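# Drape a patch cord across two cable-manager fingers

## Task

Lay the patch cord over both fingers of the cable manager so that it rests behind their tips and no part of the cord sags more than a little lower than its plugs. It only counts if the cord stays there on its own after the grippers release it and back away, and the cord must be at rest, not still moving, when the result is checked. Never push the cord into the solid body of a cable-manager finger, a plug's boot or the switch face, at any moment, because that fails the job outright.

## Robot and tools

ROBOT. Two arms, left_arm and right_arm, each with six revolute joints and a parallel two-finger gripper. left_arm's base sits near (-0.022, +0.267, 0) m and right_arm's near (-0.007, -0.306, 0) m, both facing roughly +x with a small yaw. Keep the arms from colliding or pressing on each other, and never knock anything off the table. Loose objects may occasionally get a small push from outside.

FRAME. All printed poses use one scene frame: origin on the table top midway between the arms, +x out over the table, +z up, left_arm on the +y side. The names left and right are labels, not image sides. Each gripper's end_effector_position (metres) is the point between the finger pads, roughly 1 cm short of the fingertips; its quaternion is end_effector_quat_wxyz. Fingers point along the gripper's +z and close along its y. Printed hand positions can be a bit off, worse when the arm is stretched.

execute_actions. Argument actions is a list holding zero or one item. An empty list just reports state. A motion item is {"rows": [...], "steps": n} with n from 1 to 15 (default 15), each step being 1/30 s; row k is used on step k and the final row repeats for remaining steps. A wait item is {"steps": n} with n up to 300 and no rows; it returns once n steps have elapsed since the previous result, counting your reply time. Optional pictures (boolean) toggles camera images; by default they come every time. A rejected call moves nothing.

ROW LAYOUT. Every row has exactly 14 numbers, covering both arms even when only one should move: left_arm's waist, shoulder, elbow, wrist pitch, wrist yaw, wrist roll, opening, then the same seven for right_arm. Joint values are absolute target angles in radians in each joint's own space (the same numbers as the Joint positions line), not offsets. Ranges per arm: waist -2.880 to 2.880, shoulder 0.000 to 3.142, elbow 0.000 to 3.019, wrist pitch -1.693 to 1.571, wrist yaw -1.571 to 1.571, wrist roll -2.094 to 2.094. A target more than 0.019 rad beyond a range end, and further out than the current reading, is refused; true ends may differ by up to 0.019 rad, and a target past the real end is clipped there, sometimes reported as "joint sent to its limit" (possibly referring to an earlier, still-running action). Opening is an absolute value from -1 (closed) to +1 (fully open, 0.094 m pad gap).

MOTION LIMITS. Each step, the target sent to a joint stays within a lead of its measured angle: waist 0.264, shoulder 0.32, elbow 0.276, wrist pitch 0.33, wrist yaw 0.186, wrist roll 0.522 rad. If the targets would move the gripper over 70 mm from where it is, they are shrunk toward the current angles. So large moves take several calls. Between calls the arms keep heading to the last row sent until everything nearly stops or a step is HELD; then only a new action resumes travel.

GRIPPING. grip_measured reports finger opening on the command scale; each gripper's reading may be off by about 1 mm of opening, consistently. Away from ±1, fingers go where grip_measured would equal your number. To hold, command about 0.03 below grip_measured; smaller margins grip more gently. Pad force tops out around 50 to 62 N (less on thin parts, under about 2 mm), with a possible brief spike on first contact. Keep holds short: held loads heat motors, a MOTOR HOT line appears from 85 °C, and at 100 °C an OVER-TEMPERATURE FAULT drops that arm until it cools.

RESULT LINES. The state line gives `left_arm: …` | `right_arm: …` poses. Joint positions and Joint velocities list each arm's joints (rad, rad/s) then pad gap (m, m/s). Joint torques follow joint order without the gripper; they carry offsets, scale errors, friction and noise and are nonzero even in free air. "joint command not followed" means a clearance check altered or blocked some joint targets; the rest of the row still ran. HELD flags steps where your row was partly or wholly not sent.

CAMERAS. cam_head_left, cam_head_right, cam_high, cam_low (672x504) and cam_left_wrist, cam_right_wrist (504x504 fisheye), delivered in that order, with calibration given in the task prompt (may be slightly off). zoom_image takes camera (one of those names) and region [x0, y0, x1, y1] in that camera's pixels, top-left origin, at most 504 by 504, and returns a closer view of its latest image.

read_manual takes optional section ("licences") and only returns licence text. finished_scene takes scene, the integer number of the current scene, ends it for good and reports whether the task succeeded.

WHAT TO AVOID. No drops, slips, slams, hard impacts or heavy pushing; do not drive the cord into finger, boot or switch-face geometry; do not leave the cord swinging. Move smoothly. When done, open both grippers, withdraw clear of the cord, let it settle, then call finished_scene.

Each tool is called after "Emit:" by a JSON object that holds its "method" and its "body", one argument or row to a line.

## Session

Emit:
{"method": "execute_actions", "body": {
  "actions": []
}}

Scene clock: 0.00 s of 5233.50 s.
left_arm: end_effector_position=(+0.3318, +0.4388, +0.3134) grip_measured=+1.000 end_effector_quat_wxyz=(+0.218, -0.442, +0.740, +0.457) | right_arm: end_effector_position=(+0.5013, -0.1497, +0.3134) grip_measured=+1.000 end_effector_quat_wxyz=(+0.210, -0.239, +0.887, +0.335)
Joint positions: left_arm=[ 0.037  1.319  1.205 -1.515 -1.062 -1.049  0.094] | right_arm=[-0.093  1.506  1.474 -1.169 -0.742 -0.301  0.094]
Joint velocities: left_arm=[-0.015 -0.024 -0.007  0.002 -0.022 -0.051  0.   ] | right_arm=[-0.005  0.005 -0.007  0.017 -0.022 -0.022  0.   ]
Joint torques (N m, as the arm reports them, + toward a larger angle): no reading
camera_calibration (this result's frames):
cam_left_wrist: T_world_to_cam=[[0.852758, -0.189586, -0.486683, -0.0469727], [-0.367526, -0.879882, -0.301217, 0.608995], [-0.371118, 0.435734, -0.820005, 0.312205], [0, 0, 0, 1]] pos_world=[0.379743, 0.3909, 0.416589]
cam_right_wrist: T_world_to_cam=[[0.572524, -0.663691, -0.481385, -0.236935], [-0.767332, -0.640574, -0.0294422, 0.303561], [-0.288822, 0.386238, -0.876015, 0.60063], [0, 0, 0, 1]] pos_world=[0.542058, -0.194785, 0.421042]

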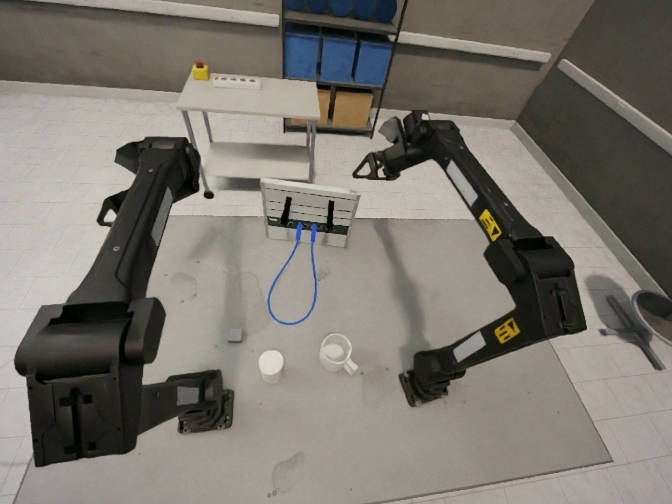

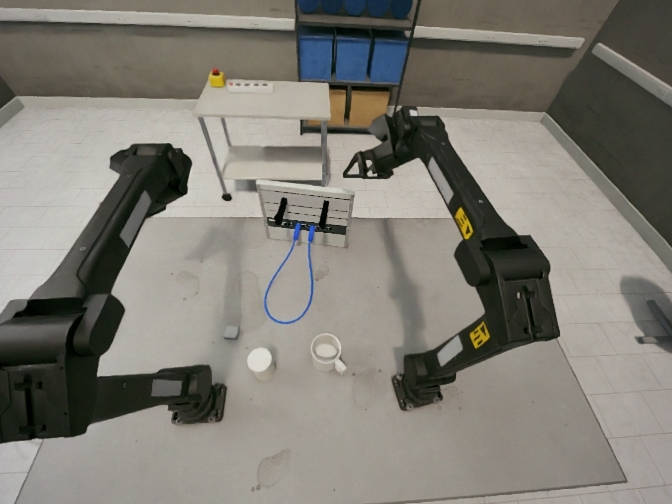

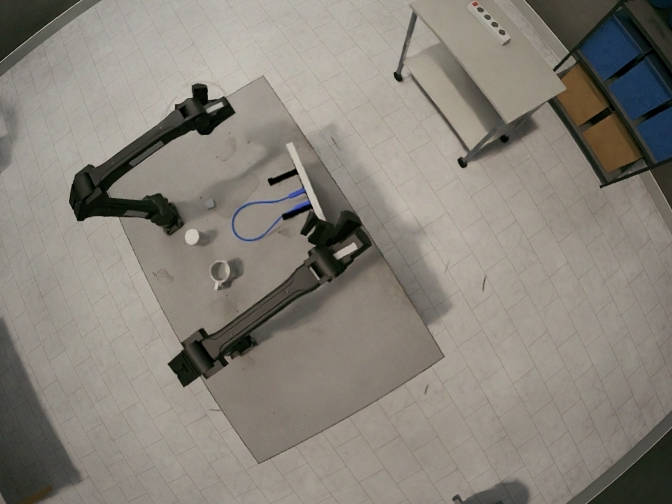

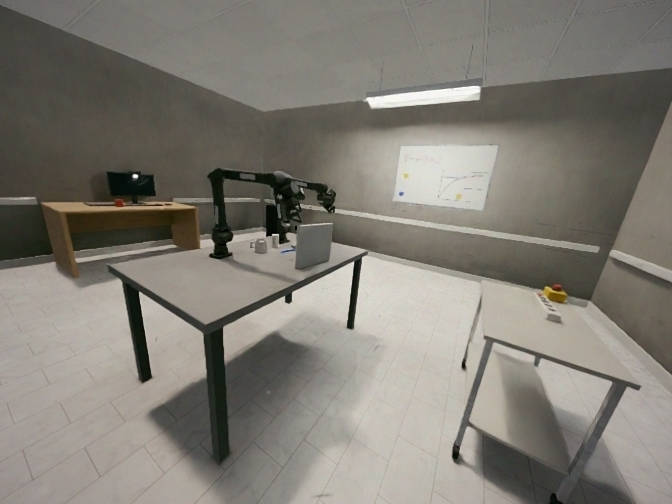

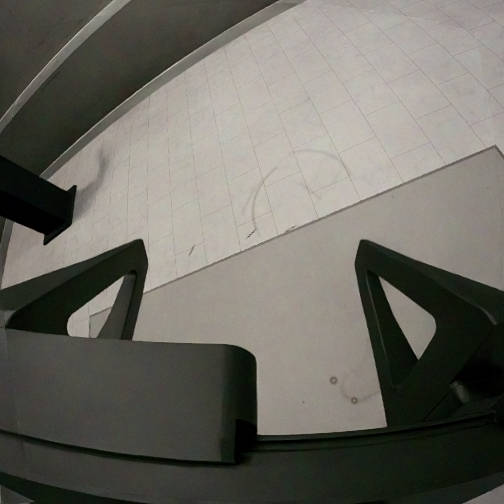

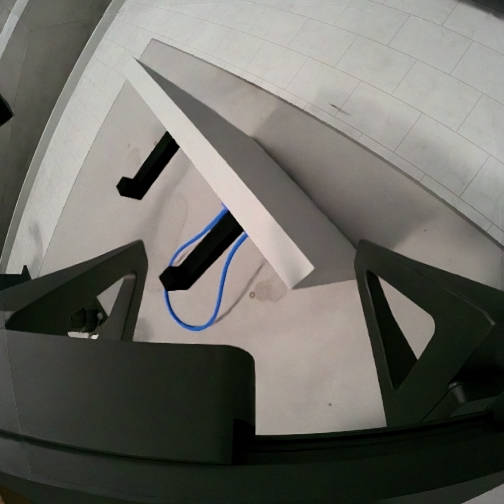

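Emit:
{"method": "execute_actions", "body": {
  "actions": [
    {"rows":[[-0.3,1.2,1.1,-1.45,-0.4,0,0.3,-0.35,1.45,1.45,-1.2,-0.5,0,0.3]],"steps":15}
  ],
  "pictures": false
}}

Emit:
{"method": "execute_actions", "body": {
  "actions": [
    {"rows":[[-0.77,1.17,1.01,-1.413,0,0.83,-0.2,-0.35,1.35,1.3,-1.4,0,0,0.3]],"steps":15}
  ],
  "pictures": false
}}

Emit:
{"method": "execute_actions", "body": {
  "actions": [
    {"steps":15}
  ],
  "pictures": false
}}

Emit:
{"method": "execute_actions", "body": {
  "actions": [
    {"rows":[[-0.77,1.295,0.768,-1.05,0,0.83,-0.2,-0.35,1.35,1.3,-1.4,0,0,0.3]],"steps":15}
  ],
  "pictures": false
}}

Emit:
{"method": "execute_actions", "body": {
  "actions": [
    {"steps":15}
  ]
}}

Scene clock: 27.93 s of 5233.50 s.
left_arm: end_effector_position=(+0.3145, +0.2360, +0.2392) grip_measured=+0.302 end_effector_quat_wxyz=(+0.042, +0.096, +0.975, +0.195) | right_arm: end_effector_position=(+0.5156, -0.3318, +0.2995) grip_measured=+0.302 end_effector_quat_wxyz=(+0.207, +0.039, +0.953, +0.219)
Joint positions: left_arm=[-0.316  1.203  1.106 -1.466 -0.401 -0.094  0.061] | right_arm=[-0.377  1.474  1.461 -1.184 -0.497 -0.027  0.061]
Joint velocities: left_arm=[ 0.112  0.005 -0.007  0.002  0.081  0.608 -0.001] | right_arm=[ 0.298 -0.063  0.012 -0.002 -0.007  0.154  0.   ]
Joint torques (N m, as the arm reports them, + toward a larger angle): left_arm=[ 0.78 -7.47  8.58  0.95 -0.27  0.14] | right_arm=[  1.32 -15.41   9.8    0.82  -0.4    0.1 ]
Steps of this call (steps 1 to 90: nothing new was sent; then 24.43 s passed at rest; steps 91 to 105: all 15 steps of this action). Readings (joint positions):
91: left_arm=[0.026 1.311 1.197 -1.505 -1.004 -0.993] | right_arm=[-0.100 1.504 1.474 -1.169 -0.699 -0.280]
92: left_arm=[-0.001 1.295 1.177 -1.492 -0.937 -0.927] | right_arm=[-0.115 1.503 1.474 -1.169 -0.648 -0.254]
94: left_arm=[-0.095 1.260 1.139 -1.482 -0.797 -0.793] | right_arm=[-0.173 1.501 1.474 -1.170 -0.570 -0.204]
98: left_arm=[-0.301 1.212 1.108 -1.466 -0.437 -0.415] | right_arm=[-0.334 1.494 1.465 -1.178 -0.502 -0.097]
105: the state above

Scene clock: 28.43 s of 5233.50 s.
left_arm: end_effector_position=(+0.2022, +0.0495, +0.1985) grip_measured=-0.198 end_effector_quat_wxyz=(-0.009, +0.688, +0.726, -0.002) | right_arm: end_effector_position=(+0.4042, -0.3792, +0.2462) grip_measured=+0.302 end_effector_quat_wxyz=(+0.058, +0.082, +0.995, -0.004)
Joint positions: left_arm=[-0.792  1.179  1.016 -1.426  0.003  0.75   0.038] | right_arm=[-0.348  1.357  1.293 -1.39  -0.002 -0.012  0.061]
Joint velocities: left_arm=[ 0.19  -0.024  0.012 -0.002  0.037  0.432 -0.   ] | right_arm=[ 0.005 -0.015  0.002 -0.007  0.037  0.022 -0.001]
Joint torques (N m, as the arm reports them, + toward a larger angle): left_arm=[ 0.82 -6.87  8.54  0.83 -0.09  0.14] | right_arm=[  0.31 -11.05  11.02   0.51   0.03   0.17]
Steps of this call (steps 1 to 15: all 15 steps of this action). Readings (joint positions):
1: left_arm=[-0.323 1.200 1.100 -1.459 -0.348 -0.039] | right_arm=[-0.366 1.465 1.450 -1.205 -0.425 -0.026]
2: left_arm=[-0.349 1.194 1.085 -1.449 -0.284 0.024] | right_arm=[-0.355 1.446 1.421 -1.247 -0.339 -0.024]
4: left_arm=[-0.443 1.186 1.054 -1.441 -0.151 0.154] | right_arm=[-0.342 1.398 1.343 -1.333 -0.133 -0.020]
8: left_arm=[-0.702 1.185 1.021 -1.427 -0.008 0.479] | right_arm=[-0.347 1.360 1.293 -1.390 -0.004 -0.015]
15: the state above

Scene clock: 28.93 s of 5233.50 s.
left_arm: end_effector_position=(+0.2049, +0.0524, +0.1989) grip_measured=-0.198 end_effector_quat_wxyz=(-0.008, +0.707, +0.707, -0.002) | right_arm: end_effector_position=(+0.4042, -0.3792, +0.2462) grip_measured=+0.302 end_effector_quat_wxyz=(+0.058, +0.082, +0.995, -0.004)
Joint positions: left_arm=[-0.78   1.178  1.016 -1.426  0.003  0.816  0.038] | right_arm=[-0.348  1.357  1.293 -1.39  -0.002 -0.011  0.061]
Joint velocities: left_arm=[ 0.005 -0.005 -0.007  0.002  0.007  0.037 -0.   ] | right_arm=[-0.015 -0.024 -0.007  0.002 -0.051 -0.051  0.001]
Joint torques (N m, as the arm reports them, + toward a larger angle): left_arm=[ 0.6  -7.62  8.22  0.79 -0.09  0.11] | right_arm=[  0.34 -11.52  10.93   0.53   0.04   0.14]
Steps of this call (steps 1 to 15: the robot went on to your last target). Readings (joint positions):
1: left_arm=[-0.786 1.179 1.016 -1.426 0.003 0.763] | right_arm=[-0.348 1.357 1.293 -1.390 -0.002 -0.012]
2: left_arm=[-0.783 1.178 1.016 -1.426 0.003 0.774] | right_arm=[-0.348 1.357 1.293 -1.390 -0.002 -0.012]
4: left_arm=[-0.780 1.178 1.016 -1.426 0.003 0.790] | right_arm=[-0.348 1.357 1.293 -1.390 -0.002 -0.012]
8: left_arm=[-0.780 1.178 1.016 -1.426 0.003 0.807] | right_arm=[-0.348 1.357 1.293 -1.390 -0.002 -0.011]
15: the state above

Scene clock: 29.43 s of 5233.50 s.
left_arm: end_effector_position=(+0.1964, +0.0604, +0.0669) grip_measured=-0.198 end_effector_quat_wxyz=(-0.025, +0.708, +0.706, -0.002) | right_arm: end_effector_position=(+0.4042, -0.3792, +0.2462) grip_measured=+0.302 end_effector_quat_wxyz=(+0.058, +0.082, +0.995, -0.004)
Joint positions: left_arm=[-0.78   1.306  0.751 -1.065  0.003  0.818  0.038] | right_arm=[-0.348  1.357  1.293 -1.39  -0.002 -0.011  0.061]
Joint velocities: left_arm=[-0.005 -0.142  0.002  0.032 -0.037 -0.037  0.   ] | right_arm=[ 0.005 -0.015 -0.017  0.002  0.066 -0.007 -0.001]
Joint torques (N m, as the arm reports them, + toward a larger angle): left_arm=[ 0.59 -8.07  9.12  0.55 -0.1   0.13] | right_arm=[  0.17 -12.04  10.86   0.52   0.03   0.15]
Steps of this call (steps 1 to 15: all 15 steps of this action). Readings (joint positions):
1: left_arm=[-0.780 1.179 0.997 -1.388 0.003 0.816] | right_arm=[-0.348 1.357 1.293 -1.390 -0.002 -0.011]
2: left_arm=[-0.780 1.178 0.965 -1.321 0.003 0.816] | right_arm=[-0.348 1.357 1.293 -1.390 -0.002 -0.011]
4: left_arm=[-0.780 1.203 0.884 -1.204 0.003 0.816] | right_arm=[-0.348 1.357 1.293 -1.390 -0.002 -0.011]
8: left_arm=[-0.780 1.302 0.766 -1.084 0.003 0.817] | right_arm=[-0.348 1.357 1.293 -1.390 -0.002 -0.011]
15: the state above

Scene clock: 29.93 s of 5233.50 s.
left_arm: end_effector_position=(+0.1969, +0.0599, +0.0690) grip_measured=-0.198 end_effector_quat_wxyz=(-0.020, +0.708, +0.706, -0.002) | right_arm: end_effector_position=(+0.4042, -0.3792, +0.2462) grip_measured=+0.302 end_effector_quat_wxyz=(+0.058, +0.082, +0.995, -0.004)
Joint positions: left_arm=[-0.78   1.298  0.751 -1.064  0.003  0.818  0.038] | right_arm=[-0.348  1.357  1.293 -1.39  -0.002 -0.011  0.061]
Joint velocities: left_arm=[-0.005 -0.015  0.027 -0.007  0.051 -0.022 -0.   ] | right_arm=[-0.015 -0.005 -0.002 -0.012  0.022  0.037 -0.   ]
Joint torques (N m, as the arm reports them, + toward a larger angle): left_arm=[ 0.68 -8.09  9.05  0.77 -0.1   0.11] | right_arm=[ -0.08 -12.48  10.86   0.54   0.08   0.17]
Steps of this call (steps 1 to 15: the robot went on to your last target). Readings (joint positions):
1: left_arm=[-0.780 1.302 0.751 -1.064 0.003 0.818] | right_arm=[-0.348 1.357 1.293 -1.390 -0.002 -0.011]
2: left_arm=[-0.780 1.299 0.751 -1.064 0.003 0.818] | right_arm=[-0.348 1.357 1.293 -1.390 -0.002 -0.011]
4: left_arm=[-0.780 1.298 0.751 -1.064 0.003 0.818] | right_arm=[-0.348 1.357 1.293 -1.390 -0.002 -0.011]
8: left_arm=[-0.780 1.298 0.751 -1.064 0.003 0.818] | right_arm=[-0.348 1.357 1.293 -1.390 -0.002 -0.011]
15: the state above
All arms were judged still, so your last target was given up. Only a new action makes them travel on or press farther. Fingers that are still opening or closing keep moving.
camera_calibration (this result's frames):
cam_left_wrist: T_world_to_cam=[[-0.999571, 0.00380585, 0.0290411, 0.194809], [0.0207249, 0.792537, 0.609471, -0.0870944], [-0.0206966, 0.609811, -0.792276, 0.145421], [0, 0, 0, 1]] pos_world=[0.19954, -0.020395, 0.162637]
cam_right_wrist: T_world_to_cam=[[-0.152013, -0.98834, 0.00874202, -0.316847], [-0.861083, 0.136772, 0.489723, 0.284852], [-0.485209, 0.0669169, -0.871834, 0.559552], [0, 0, 0, 1]] pos_world=[0.468616, -0.389556, 0.351108]

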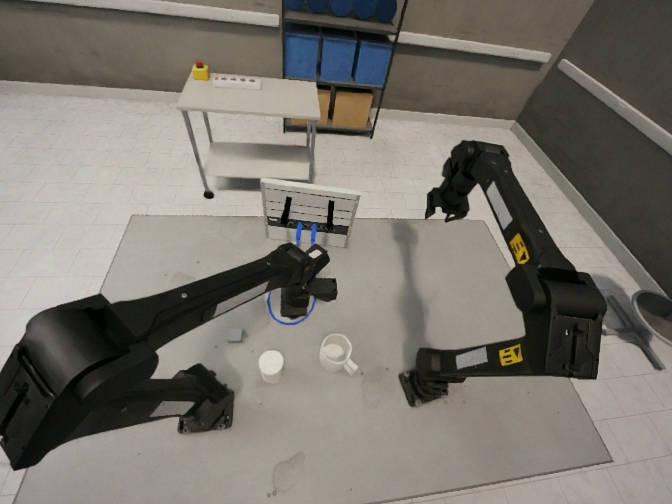

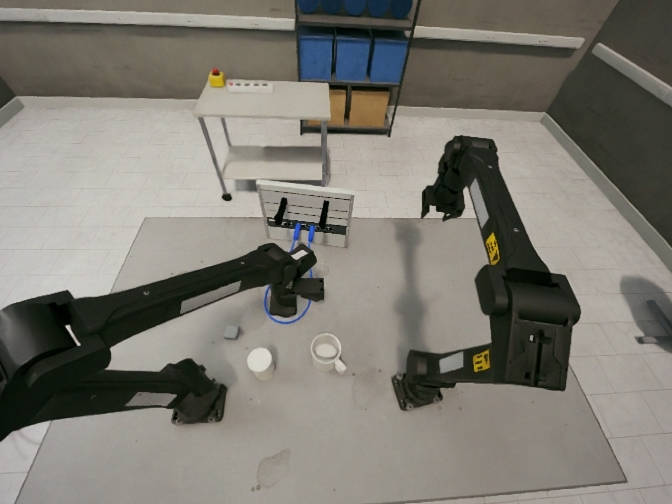

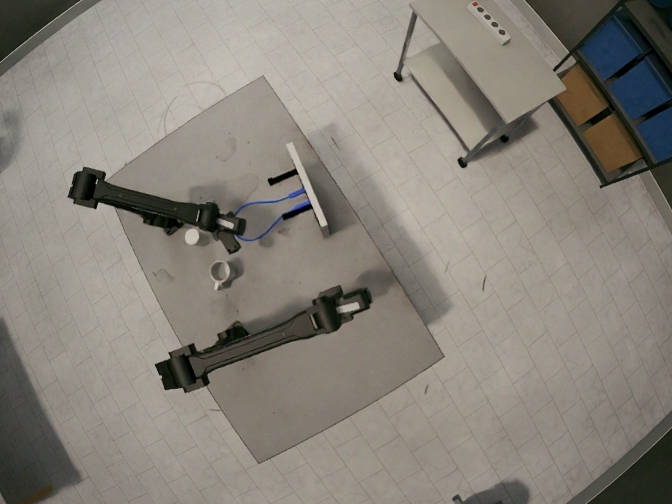

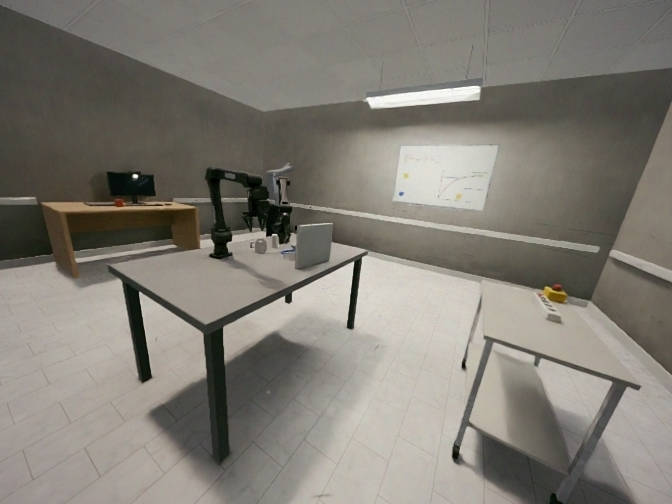

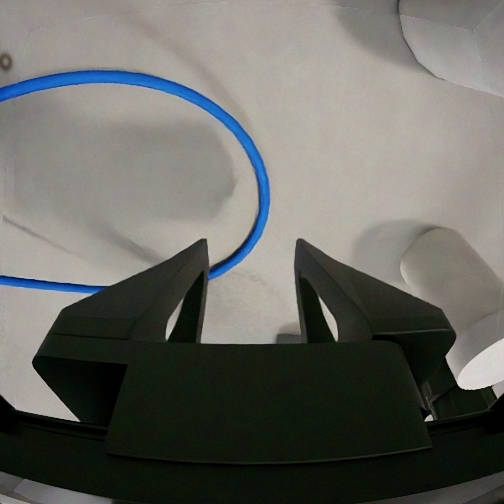

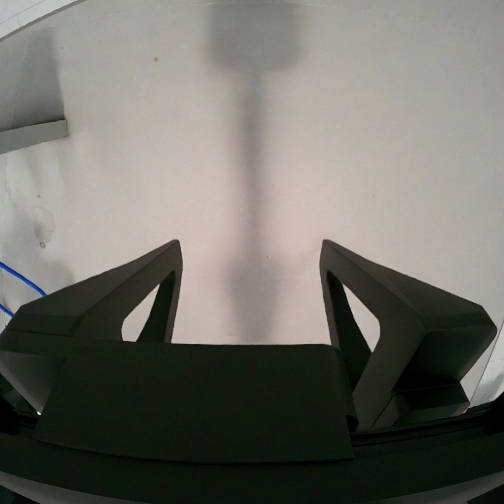

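Emit:
{"method": "execute_actions", "body": {
  "actions": [
    {"rows":[[-0.80,1.32,0.72,-0.99,0,0.79,-0.2,-0.35,1.35,1.3,-1.4,0,0,0.3],[-0.81,1.335,0.70,-0.95,0,0.79,-0.2,-0.35,1.35,1.3,-1.4,0,0,0.3],[-0.82,1.35,0.685,-0.915,0,0.79,-0.2,-0.35,1.35,1.3,-1.4,0,0,0.3],[-0.825,1.365,0.67,-0.88,0,0.79,-0.2,-0.35,1.35,1.3,-1.4,0,0,0.3],[-0.825,1.38,0.66,-0.85,0,0.79,-0.2,-0.35,1.35,1.3,-1.4,0,0,0.3],[-0.825,1.39,0.65,-0.83,0,0.79,-0.2,-0.35,1.35,1.3,-1.4,0,0,0.3],[-0.825,1.40,0.64,-0.81,0,0.79,-0.2,-0.35,1.35,1.3,-1.4,0,0,0.3],[-0.825,1.41,0.635,-0.79,0,0.79,-0.2,-0.35,1.35,1.3,-1.4,0,0,0.3]],"steps":15}
  ],
  "pictures": false
}}

Emit:
{"method": "execute_actions", "body": {
  "actions": [
    {"steps":10}
  ]
}}

Scene clock: 46.93 s of 5233.50 s.
left_arm: end_effector_position=(+0.1886, +0.0533, +0.0024) grip_measured=-0.199 end_effector_quat_wxyz=(-0.004, +0.715, +0.699, -0.001) | right_arm: end_effector_position=(+0.4041, -0.3792, +0.2462) grip_measured=+0.302 end_effector_quat_wxyz=(+0.058, +0.082, +0.995, -0.004)
Joint positions: left_arm=[-0.815  1.411  0.637 -0.804  0.002  0.802  0.038] | right_arm=[-0.348  1.357  1.293 -1.39  -0.002 -0.011  0.061]
Joint velocities: left_arm=[-0.015 -0.015 -0.007 -0.002  0.007 -0.051 -0.   ] | right_arm=[-0.005 -0.015 -0.027 -0.002 -0.022  0.022  0.   ]
Joint torques (N m, as the arm reports them, + toward a larger angle): left_arm=[-0.73 -7.63  6.5   0.85 -0.07 -0.11] | right_arm=[ -0.26 -12.36  10.86   0.55   0.01   0.13]
Steps of this call (steps 1 to 90: nothing new was sent; then 13.50 s passed at rest; steps 91 to 105: all 15 steps of this action). Readings (joint positions):
91: left_arm=[-0.780 1.299 0.747 -1.051 0.003 0.816] | right_arm=[-0.348 1.357 1.293 -1.390 -0.002 -0.011]
92: left_arm=[-0.782 1.300 0.738 -1.023 0.003 0.813] | right_arm=[-0.348 1.357 1.293 -1.390 -0.002 -0.011]
94: left_arm=[-0.793 1.314 0.711 -0.955 0.002 0.808] | right_arm=[-0.348 1.357 1.293 -1.390 -0.002 -0.011]
98: left_arm=[-0.814 1.380 0.656 -0.845 0.002 0.805] | right_arm=[-0.348 1.357 1.293 -1.390 -0.002 -0.011]
105: the state above

Scene clock: 47.27 s of 5233.50 s.
left_arm: end_effector_position=(+0.1886, +0.0533, +0.0024) grip_measured=-0.199 end_effector_quat_wxyz=(-0.004, +0.715, +0.699, -0.001) | right_arm: end_effector_position=(+0.4041, -0.3792, +0.2462) grip_measured=+0.302 end_effector_quat_wxyz=(+0.058, +0.082, +0.995, -0.004)
Joint positions: left_arm=[-0.815  1.411  0.637 -0.804  0.002  0.802  0.038] | right_arm=[-0.348  1.357  1.293 -1.39  -0.002 -0.011  0.061]
Joint velocities: left_arm=[-0.015 -0.005  0.002 -0.002 -0.007  0.022 -0.001] | right_arm=[-0.005 -0.005 -0.012  0.002 -0.022  0.066  0.001]
Joint torques (N m, as the arm reports them, + toward a larger angle): left_arm=[-1.   -7.63  6.6   0.88 -0.08 -0.07] | right_arm=[  0.18 -12.18  10.84   0.44   0.05   0.16]
Steps of this call (steps 1 to 10: the robot went on to your last target). Readings (joint positions):
1: left_arm=[-0.815 1.411 0.637 -0.804 0.002 0.802] | right_arm=[-0.348 1.357 1.293 -1.390 -0.002 -0.011]
2: left_arm=[-0.815 1.411 0.637 -0.804 0.002 0.802] | right_arm=[-0.348 1.357 1.293 -1.390 -0.002 -0.011]
4: left_arm=[-0.815 1.411 0.637 -0.804 0.002 0.802] | right_arm=[-0.348 1.357 1.293 -1.390 -0.002 -0.011]
8: left_arm=[-0.815 1.411 0.637 -0.804 0.002 0.802] | right_arm=[-0.348 1.357 1.293 -1.390 -0.002 -0.011]
10: the state above
camera_calibration (this result's frames):
cam_left_wrist: T_world_to_cam=[[-0.999722, 0.023267, 0.00393905, 0.187524], [0.021084, 0.805714, 0.591929, -0.0418017], [0.0105986, 0.591847, -0.80598, 0.0915999], [0, 0, 0, 1]] pos_world=[0.187383, -0.0248961, 0.0978327]
cam_right_wrist: T_world_to_cam=[[-0.152057, -0.98833, 0.0091208, -0.316985], [-0.861045, 0.136993, 0.489729, 0.284918], [-0.485263, 0.0666132, -0.871827, 0.559456], [0, 0, 0, 1]] pos_world=[0.468611, -0.389584, 0.351107]

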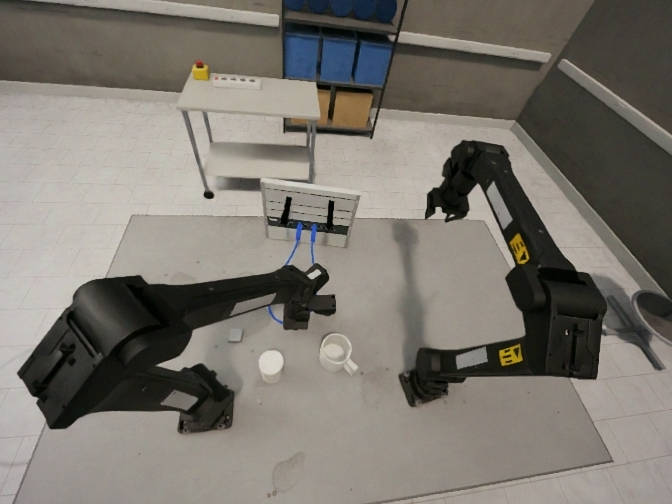

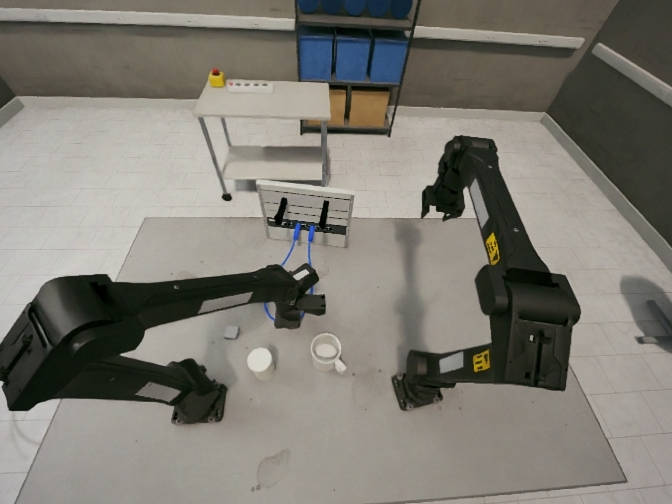

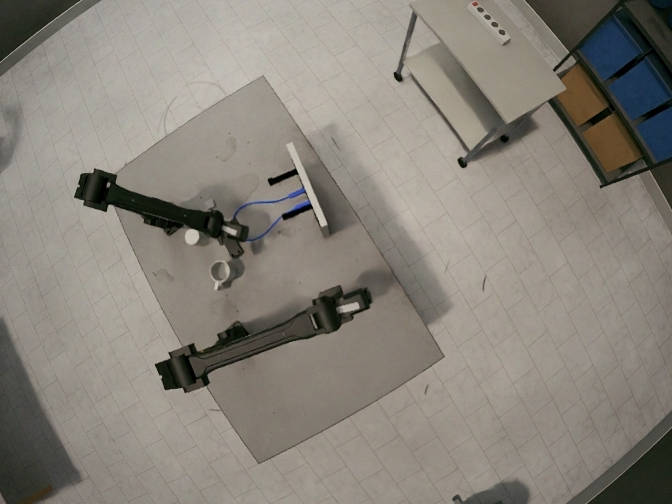

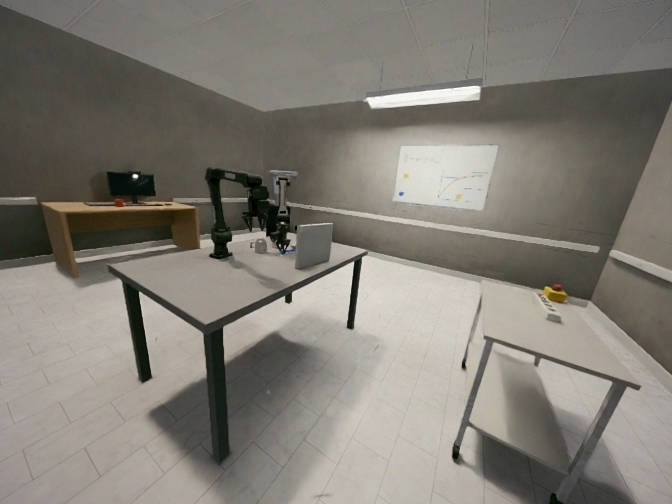

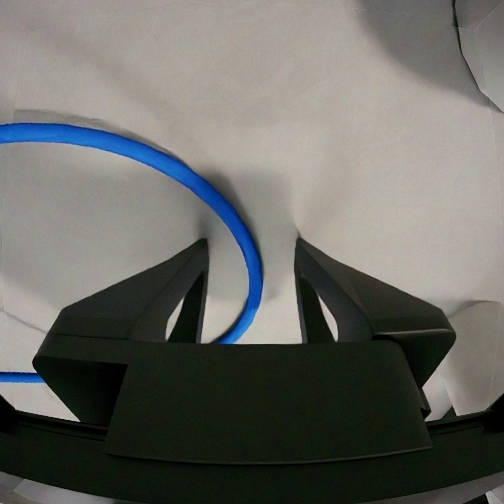

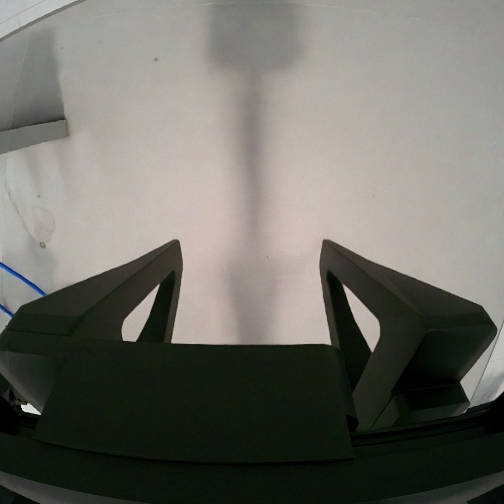

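Emit:
{"method": "execute_actions", "body": {
  "actions": [
    {"rows":[[-0.825,1.41,0.635,-0.79,0,0.79,-0.945,-0.35,1.35,1.3,-1.4,0,0,0.3]],"steps":15}
  ],
  "pictures": false
}}

Emit:
{"method": "execute_actions", "body": {
  "actions": [
    {"rows":[[-0.81,1.40,0.70,-0.85,0,0.80,-0.945,-0.35,1.35,1.3,-1.4,0,0,0.3],[-0.81,1.40,0.72,-0.87,0,0.80,-0.945,-0.35,1.35,1.3,-1.4,0,0,0.3],[-0.80,1.39,0.745,-0.9,0,0.81,-0.945,-0.35,1.35,1.3,-1.4,0,0,0.3],[-0.79,1.385,0.77,-0.93,0,0.81,-0.945,-0.35,1.35,1.3,-1.4,0,0,0.3],[-0.78,1.38,0.80,-0.96,0,0.82,-0.945,-0.35,1.35,1.3,-1.4,0,0,0.3],[-0.77,1.37,0.83,-1.0,0,0.83,-0.945,-0.35,1.35,1.3,-1.4,0,0,0.3]],"steps":12}
  ],
  "pictures": false
}}

Emit:
{"method": "execute_actions", "body": {
  "actions": [
    {"rows":[[-0.76,1.38,0.87,-1.03,0,0.84,-0.945,-0.35,1.35,1.3,-1.4,0,0,0.3],[-0.75,1.39,0.91,-1.06,0,0.85,-0.945,-0.35,1.35,1.3,-1.4,0,0,0.3],[-0.74,1.40,0.95,-1.09,0,0.86,-0.945,-0.35,1.35,1.3,-1.4,0,0,0.3],[-0.73,1.41,0.99,-1.12,0,0.87,-0.945,-0.35,1.35,1.3,-1.4,0,0,0.3],[-0.72,1.42,1.03,-1.15,0,0.88,-0.945,-0.35,1.35,1.3,-1.4,0,0,0.3],[-0.715,1.43,1.07,-1.18,0,0.89,-0.945,-0.35,1.35,1.3,-1.4,0,0,0.3],[-0.71,1.44,1.105,-1.21,0,0.89,-0.945,-0.35,1.35,1.3,-1.4,0,0,0.3]],"steps":13}
  ],
  "pictures": false
}}

Emit:
{"method": "execute_actions", "body": {
  "actions": [
    {"rows":[[-0.70,1.455,1.16,-1.25,0,0.9,-0.945,-0.35,1.35,1.3,-1.4,0,0,0.3],[-0.69,1.47,1.21,-1.29,0,0.91,-0.945,-0.35,1.35,1.3,-1.4,0,0,0.3],[-0.68,1.48,1.26,-1.33,0,0.92,-0.945,-0.35,1.35,1.3,-1.4,0,0,0.3],[-0.665,1.495,1.31,-1.37,0,0.93,-0.945,-0.35,1.35,1.3,-1.4,0,0,0.3],[-0.65,1.51,1.36,-1.41,0,0.94,-0.945,-0.35,1.35,1.3,-1.4,0,0,0.3],[-0.64,1.52,1.41,-1.45,0,0.95,-0.945,-0.35,1.35,1.3,-1.4,0,0,0.3],[-0.63,1.535,1.46,-1.49,0,0.96,-0.945,-0.35,1.35,1.3,-1.4,0,0,0.3],[-0.62,1.545,1.51,-1.53,0,0.97,-0.945,-0.35,1.35,1.3,-1.4,0,0,0.3],[-0.605,1.56,1.56,-1.56,0,0.98,-0.945,-0.35,1.35,1.3,-1.4,0,0,0.3],[-0.595,1.57,1.62,-1.6,0,1.0,-0.945,-0.35,1.35,1.3,-1.4,0,0,0.3]],"steps":15}
  ],
  "pictures": false
}}

Emit:
{"method": "execute_actions", "body": {
  "actions": [
    {"steps":20}
  ]
}}

Emit:
{"method": "zoom_image", "body": {
  "camera": "cam_head_right",
  "region": [220,130,390,300]
}}

Scene clock: 70.60 s of 5233.50 s.
left_arm: end_effector_position=(+0.1886, +0.0533, +0.0024) grip_measured=-0.920 end_effector_quat_wxyz=(-0.004, +0.715, +0.700, -0.001) | right_arm: end_effector_position=(+0.4041, -0.3792, +0.2462) grip_measured=+0.302 end_effector_quat_wxyz=(+0.058, +0.082, +0.995, -0.004)
Joint positions: left_arm=[-0.815  1.411  0.637 -0.804  0.002  0.801  0.004] | right_arm=[-0.348  1.357  1.293 -1.39  -0.002 -0.011  0.061]
Joint velocities: left_arm=[-0.005 -0.015  0.017 -0.007 -0.022  0.037 -0.   ] | right_arm=[ 0.005  0.005 -0.012 -0.017 -0.066  0.022 -0.001]
Joint torques (N m, as the arm reports them, + toward a larger angle): left_arm=[-0.52 -8.55  6.72  0.87 -0.04 -0.07] | right_arm=[  0.2  -11.64  10.69   0.61   0.02   0.13]
Steps of this call (steps 1 to 15: the robot went on to your last target; steps 16 to 90: nothing new was sent; then 19.83 s passed at rest; steps 91 to 105: all 15 steps of this action). Readings (joint positions):
91: left_arm=[-0.815 1.411 0.637 -0.804 0.002 0.802] | right_arm=[-0.348 1.357 1.293 -1.390 -0.002 -0.011]
92: left_arm=[-0.815 1.411 0.637 -0.804 0.002 0.802] | right_arm=[-0.348 1.357 1.293 -1.390 -0.002 -0.011]
94: left_arm=[-0.815 1.411 0.637 -0.804 0.002 0.802] | right_arm=[-0.348 1.357 1.293 -1.390 -0.002 -0.011]
98: left_arm=[-0.815 1.411 0.637 -0.804 0.002 0.801] | right_arm=[-0.348 1.357 1.293 -1.390 -0.002 -0.011]
105: the state above

Scene clock: 71.00 s of 5233.50 s.
left_arm: end_effector_position=(+0.2280, +0.0310, +0.0675) grip_measured=-0.920 end_effector_quat_wxyz=(+0.017, +0.706, +0.708, -0.000) | right_arm: end_effector_position=(+0.4041, -0.3792, +0.2462) grip_measured=+0.302 end_effector_quat_wxyz=(+0.058, +0.082, +0.995, -0.004)
Joint positions: left_arm=[-0.78   1.365  0.809 -0.979  0.002  0.814  0.004] | right_arm=[-0.348  1.357  1.293 -1.39  -0.002 -0.011  0.061]
Joint velocities: left_arm=[-0.005 -0.132  0.007 -0.032  0.007 -0.007 -0.   ] | right_arm=[ 0.005  0.015  0.017  0.012  0.007 -0.007  0.   ]
Joint torques (N m, as the arm reports them, + toward a larger angle): left_arm=[ 0.53 -6.98  9.7  -0.3  -0.06  0.14] | right_arm=[  0.2  -12.12  10.88   0.54   0.05   0.14]
Steps of this call (steps 1 to 12: all 12 steps of this action). Readings (joint positions):
1: left_arm=[-0.815 1.411 0.640 -0.812 0.002 0.801] | right_arm=[-0.348 1.357 1.293 -1.390 -0.002 -0.011]
2: left_arm=[-0.815 1.411 0.647 -0.828 0.002 0.801] | right_arm=[-0.348 1.357 1.293 -1.390 -0.002 -0.011]
4: left_arm=[-0.814 1.410 0.675 -0.874 0.002 0.801] | right_arm=[-0.348 1.357 1.293 -1.390 -0.002 -0.011]
8: left_arm=[-0.793 1.393 0.771 -0.968 0.002 0.810] | right_arm=[-0.348 1.357 1.293 -1.390 -0.002 -0.011]
12: the state above

Scene clock: 71.43 s of 5233.50 s.
left_arm: end_effector_position=(+0.2897, +0.0081, +0.1399) grip_measured=-0.920 end_effector_quat_wxyz=(+0.018, +0.704, +0.710, +0.001) | right_arm: end_effector_position=(+0.4041, -0.3792, +0.2462) grip_measured=+0.302 end_effector_quat_wxyz=(+0.058, +0.082, +0.995, -0.004)
Joint positions: left_arm=[-0.716  1.432  1.087 -1.188  0.002  0.871  0.004] | right_arm=[-0.348  1.357  1.293 -1.39  -0.002 -0.011  0.061]
Joint velocities: left_arm=[-0.005 -0.015 -0.037 -0.09  -0.022  0.081  0.   ] | right_arm=[-0.015  0.005 -0.022 -0.022  0.022  0.007  0.   ]
Joint torques (N m, as the arm reports them, + toward a larger angle): left_arm=[-0.18 -9.16  9.84 -0.23 -0.03  0.12] | right_arm=[  0.52 -11.59  10.81   0.48   0.03   0.17]
Steps of this call (steps 1 to 13: all 13 steps of this action). Readings (joint positions):
1: left_arm=[-0.779 1.364 0.812 -0.989 0.002 0.816] | right_arm=[-0.348 1.357 1.293 -1.390 -0.002 -0.011]
2: left_arm=[-0.778 1.367 0.820 -1.009 0.002 0.821] | right_arm=[-0.348 1.357 1.293 -1.390 -0.002 -0.011]
4: left_arm=[-0.769 1.383 0.861 -1.064 0.002 0.833] | right_arm=[-0.348 1.357 1.293 -1.390 -0.002 -0.011]
8: left_arm=[-0.732 1.431 1.016 -1.169 0.002 0.859] | right_arm=[-0.348 1.357 1.293 -1.390 -0.002 -0.011]
13: the state above

Scene clock: 71.93 s of 5233.50 s.
left_arm: end_effector_position=(+0.3776, +0.0106, +0.2801) grip_measured=-0.920 end_effector_quat_wxyz=(+0.018, +0.696, +0.718, +0.003) | right_arm: end_effector_position=(+0.4041, -0.3792, +0.2462) grip_measured=+0.302 end_effector_quat_wxyz=(+0.058, +0.082, +0.995, -0.004)
Joint positions: left_arm=[-0.594  1.556  1.597 -1.575  0.002  0.971  0.004] | right_arm=[-0.348  1.357  1.293 -1.39  -0.002 -0.011  0.061]
Joint velocities: left_arm=[ 0.083 -0.132  0.081 -0.125  0.007  0.095 -0.001] | right_arm=[-0.005 -0.005  0.007  0.012 -0.037  0.007 -0.   ]
Joint torques (N m, as the arm reports them, + toward a larger angle): left_arm=[ -0.45 -10.2   10.33  -0.09  -0.07   0.18] | right_arm=[  0.43 -11.82  10.87   0.5   -0.01   0.17]
Steps of this call (steps 1 to 15: all 15 steps of this action). Readings (joint positions):
1: left_arm=[-0.716 1.433 1.089 -1.202 0.002 0.874] | right_arm=[-0.348 1.357 1.293 -1.390 -0.002 -0.011]
2: left_arm=[-0.715 1.439 1.100 -1.228 0.002 0.879] | right_arm=[-0.348 1.357 1.293 -1.390 -0.002 -0.011]
4: left_arm=[-0.708 1.464 1.156 -1.300 0.002 0.892] | right_arm=[-0.348 1.357 1.293 -1.390 -0.002 -0.011]
8: left_arm=[-0.668 1.527 1.351 -1.437 0.002 0.921] | right_arm=[-0.348 1.357 1.293 -1.390 -0.002 -0.011]
15: the state above

Scene clock: 72.60 s of 5233.50 s.
left_arm: end_effector_position=(+0.3757, +0.0127, +0.2798) grip_measured=-0.920 end_effector_quat_wxyz=(+0.012, +0.702, +0.712, +0.002) | right_arm: end_effector_position=(+0.4041, -0.3792, +0.2462) grip_measured=+0.302 end_effector_quat_wxyz=(+0.058, +0.082, +0.995, -0.004)
Joint positions: left_arm=[-0.592  1.557  1.597 -1.587  0.002  0.988  0.004] | right_arm=[-0.348  1.357  1.293 -1.39  -0.002 -0.011  0.061]
Joint velocities: left_arm=[-0.005 -0.005  0.012  0.002  0.007  0.022 -0.001] | right_arm=[ 0.005 -0.005 -0.007  0.022 -0.022  0.022 -0.   ]
Joint torques (N m, as the arm reports them, + toward a larger angle): left_arm=[ -0.42 -10.98  10.78  -0.04  -0.05   0.07] | right_arm=[  0.28 -11.73  11.07   0.53   0.01   0.18]
Steps of this call (steps 1 to 20: the robot went on to your last target). Readings (joint positions):
1: left_arm=[-0.592 1.552 1.597 -1.579 0.002 0.974] | right_arm=[-0.348 1.357 1.293 -1.390 -0.002 -0.011]
2: left_arm=[-0.592 1.551 1.597 -1.583 0.002 0.977] | right_arm=[-0.348 1.357 1.293 -1.390 -0.002 -0.011]
4: left_arm=[-0.592 1.552 1.597 -1.587 0.002 0.981] | right_arm=[-0.348 1.357 1.293 -1.390 -0.002 -0.011]
8: left_arm=[-0.592 1.556 1.597 -1.587 0.002 0.985] | right_arm=[-0.348 1.357 1.293 -1.390 -0.002 -0.011]
20: the state above
camera_calibration (this result's frames):
cam_left_wrist: T_world_to_cam=[[-0.999665, -0.0142584, -0.0216118, 0.382023], [-0.0241164, 0.816519, 0.576815, -0.156151], [0.00942199, 0.577143, -0.816589, 0.340867], [0, 0, 0, 1]] pos_world=[0.374918, -0.0637816, 0.376674]
cam_right_wrist: T_world_to_cam=[[-0.152057, -0.98833, 0.0091208, -0.316985], [-0.861045, 0.136993, 0.489729, 0.284918], [-0.485263, 0.0666132, -0.871827, 0.559456], [0, 0, 0, 1]] pos_world=[0.468611, -0.389584, 0.351107]

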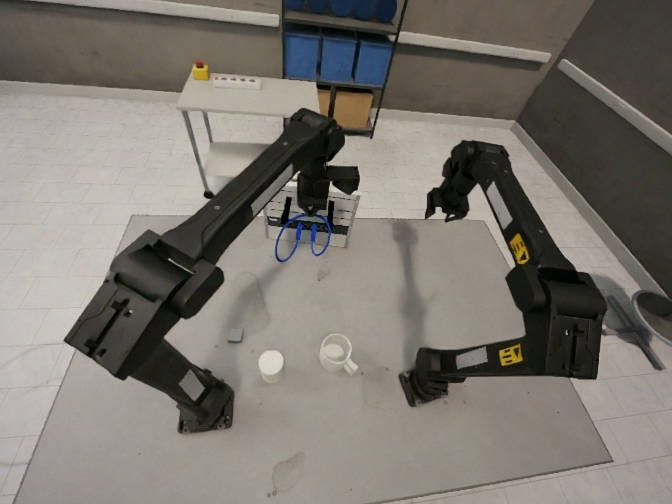

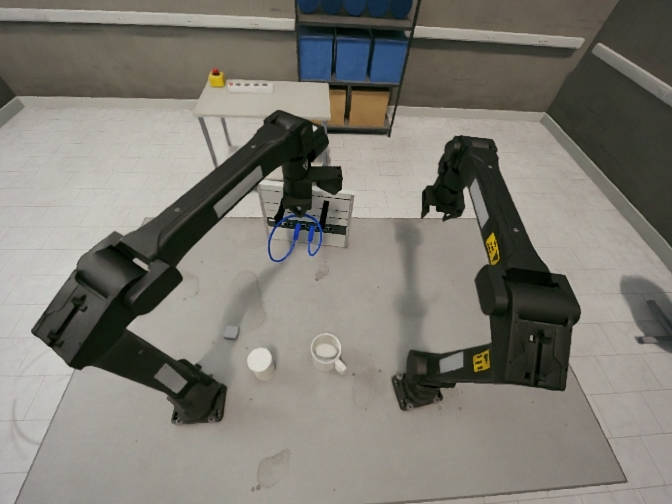

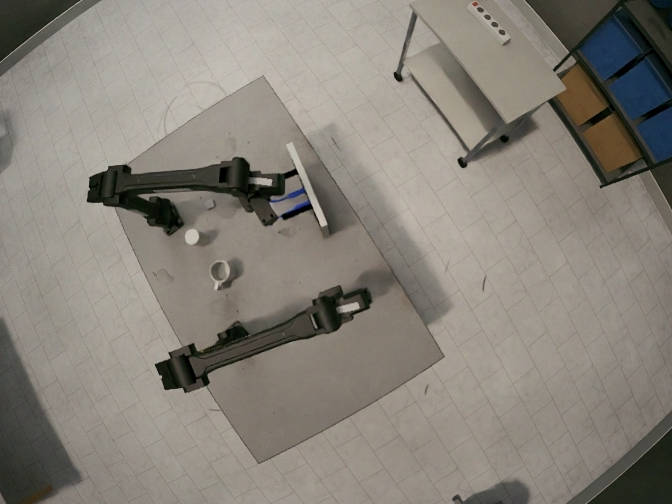

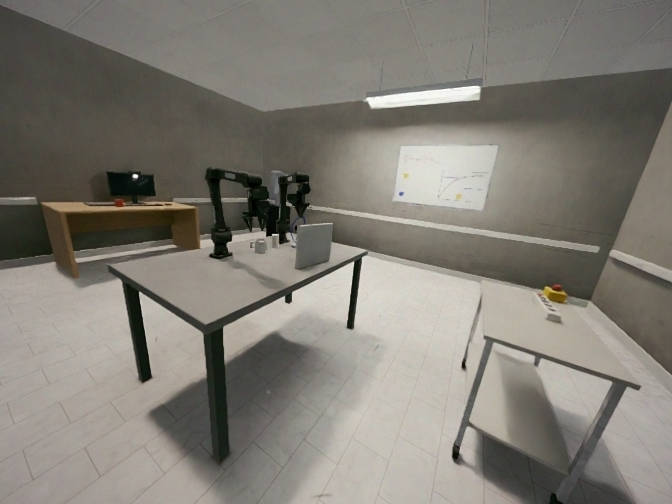

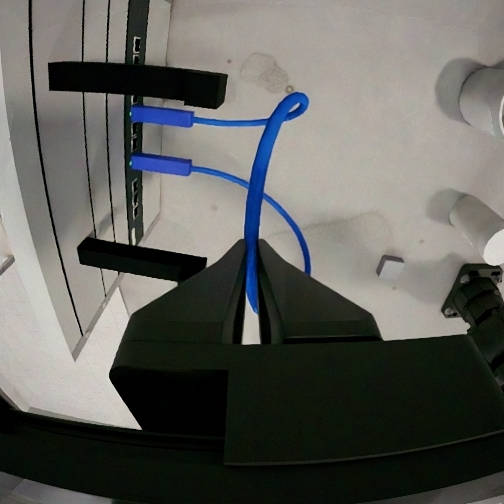

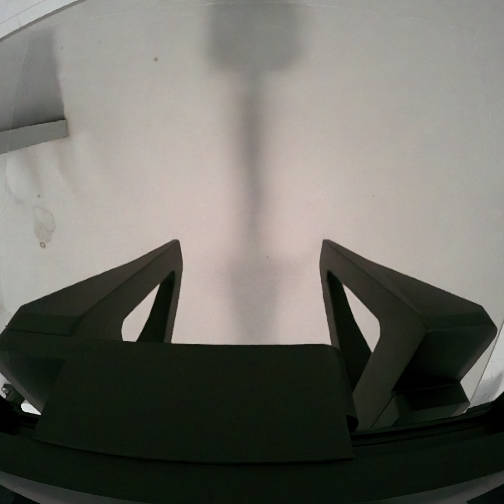

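Region (220, 130, 390, 300) of cam_head_right's 672x504 image, scaled by 2.965, with more detail than that image has.

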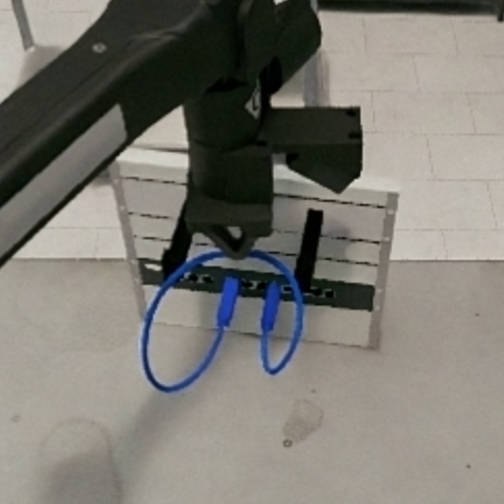

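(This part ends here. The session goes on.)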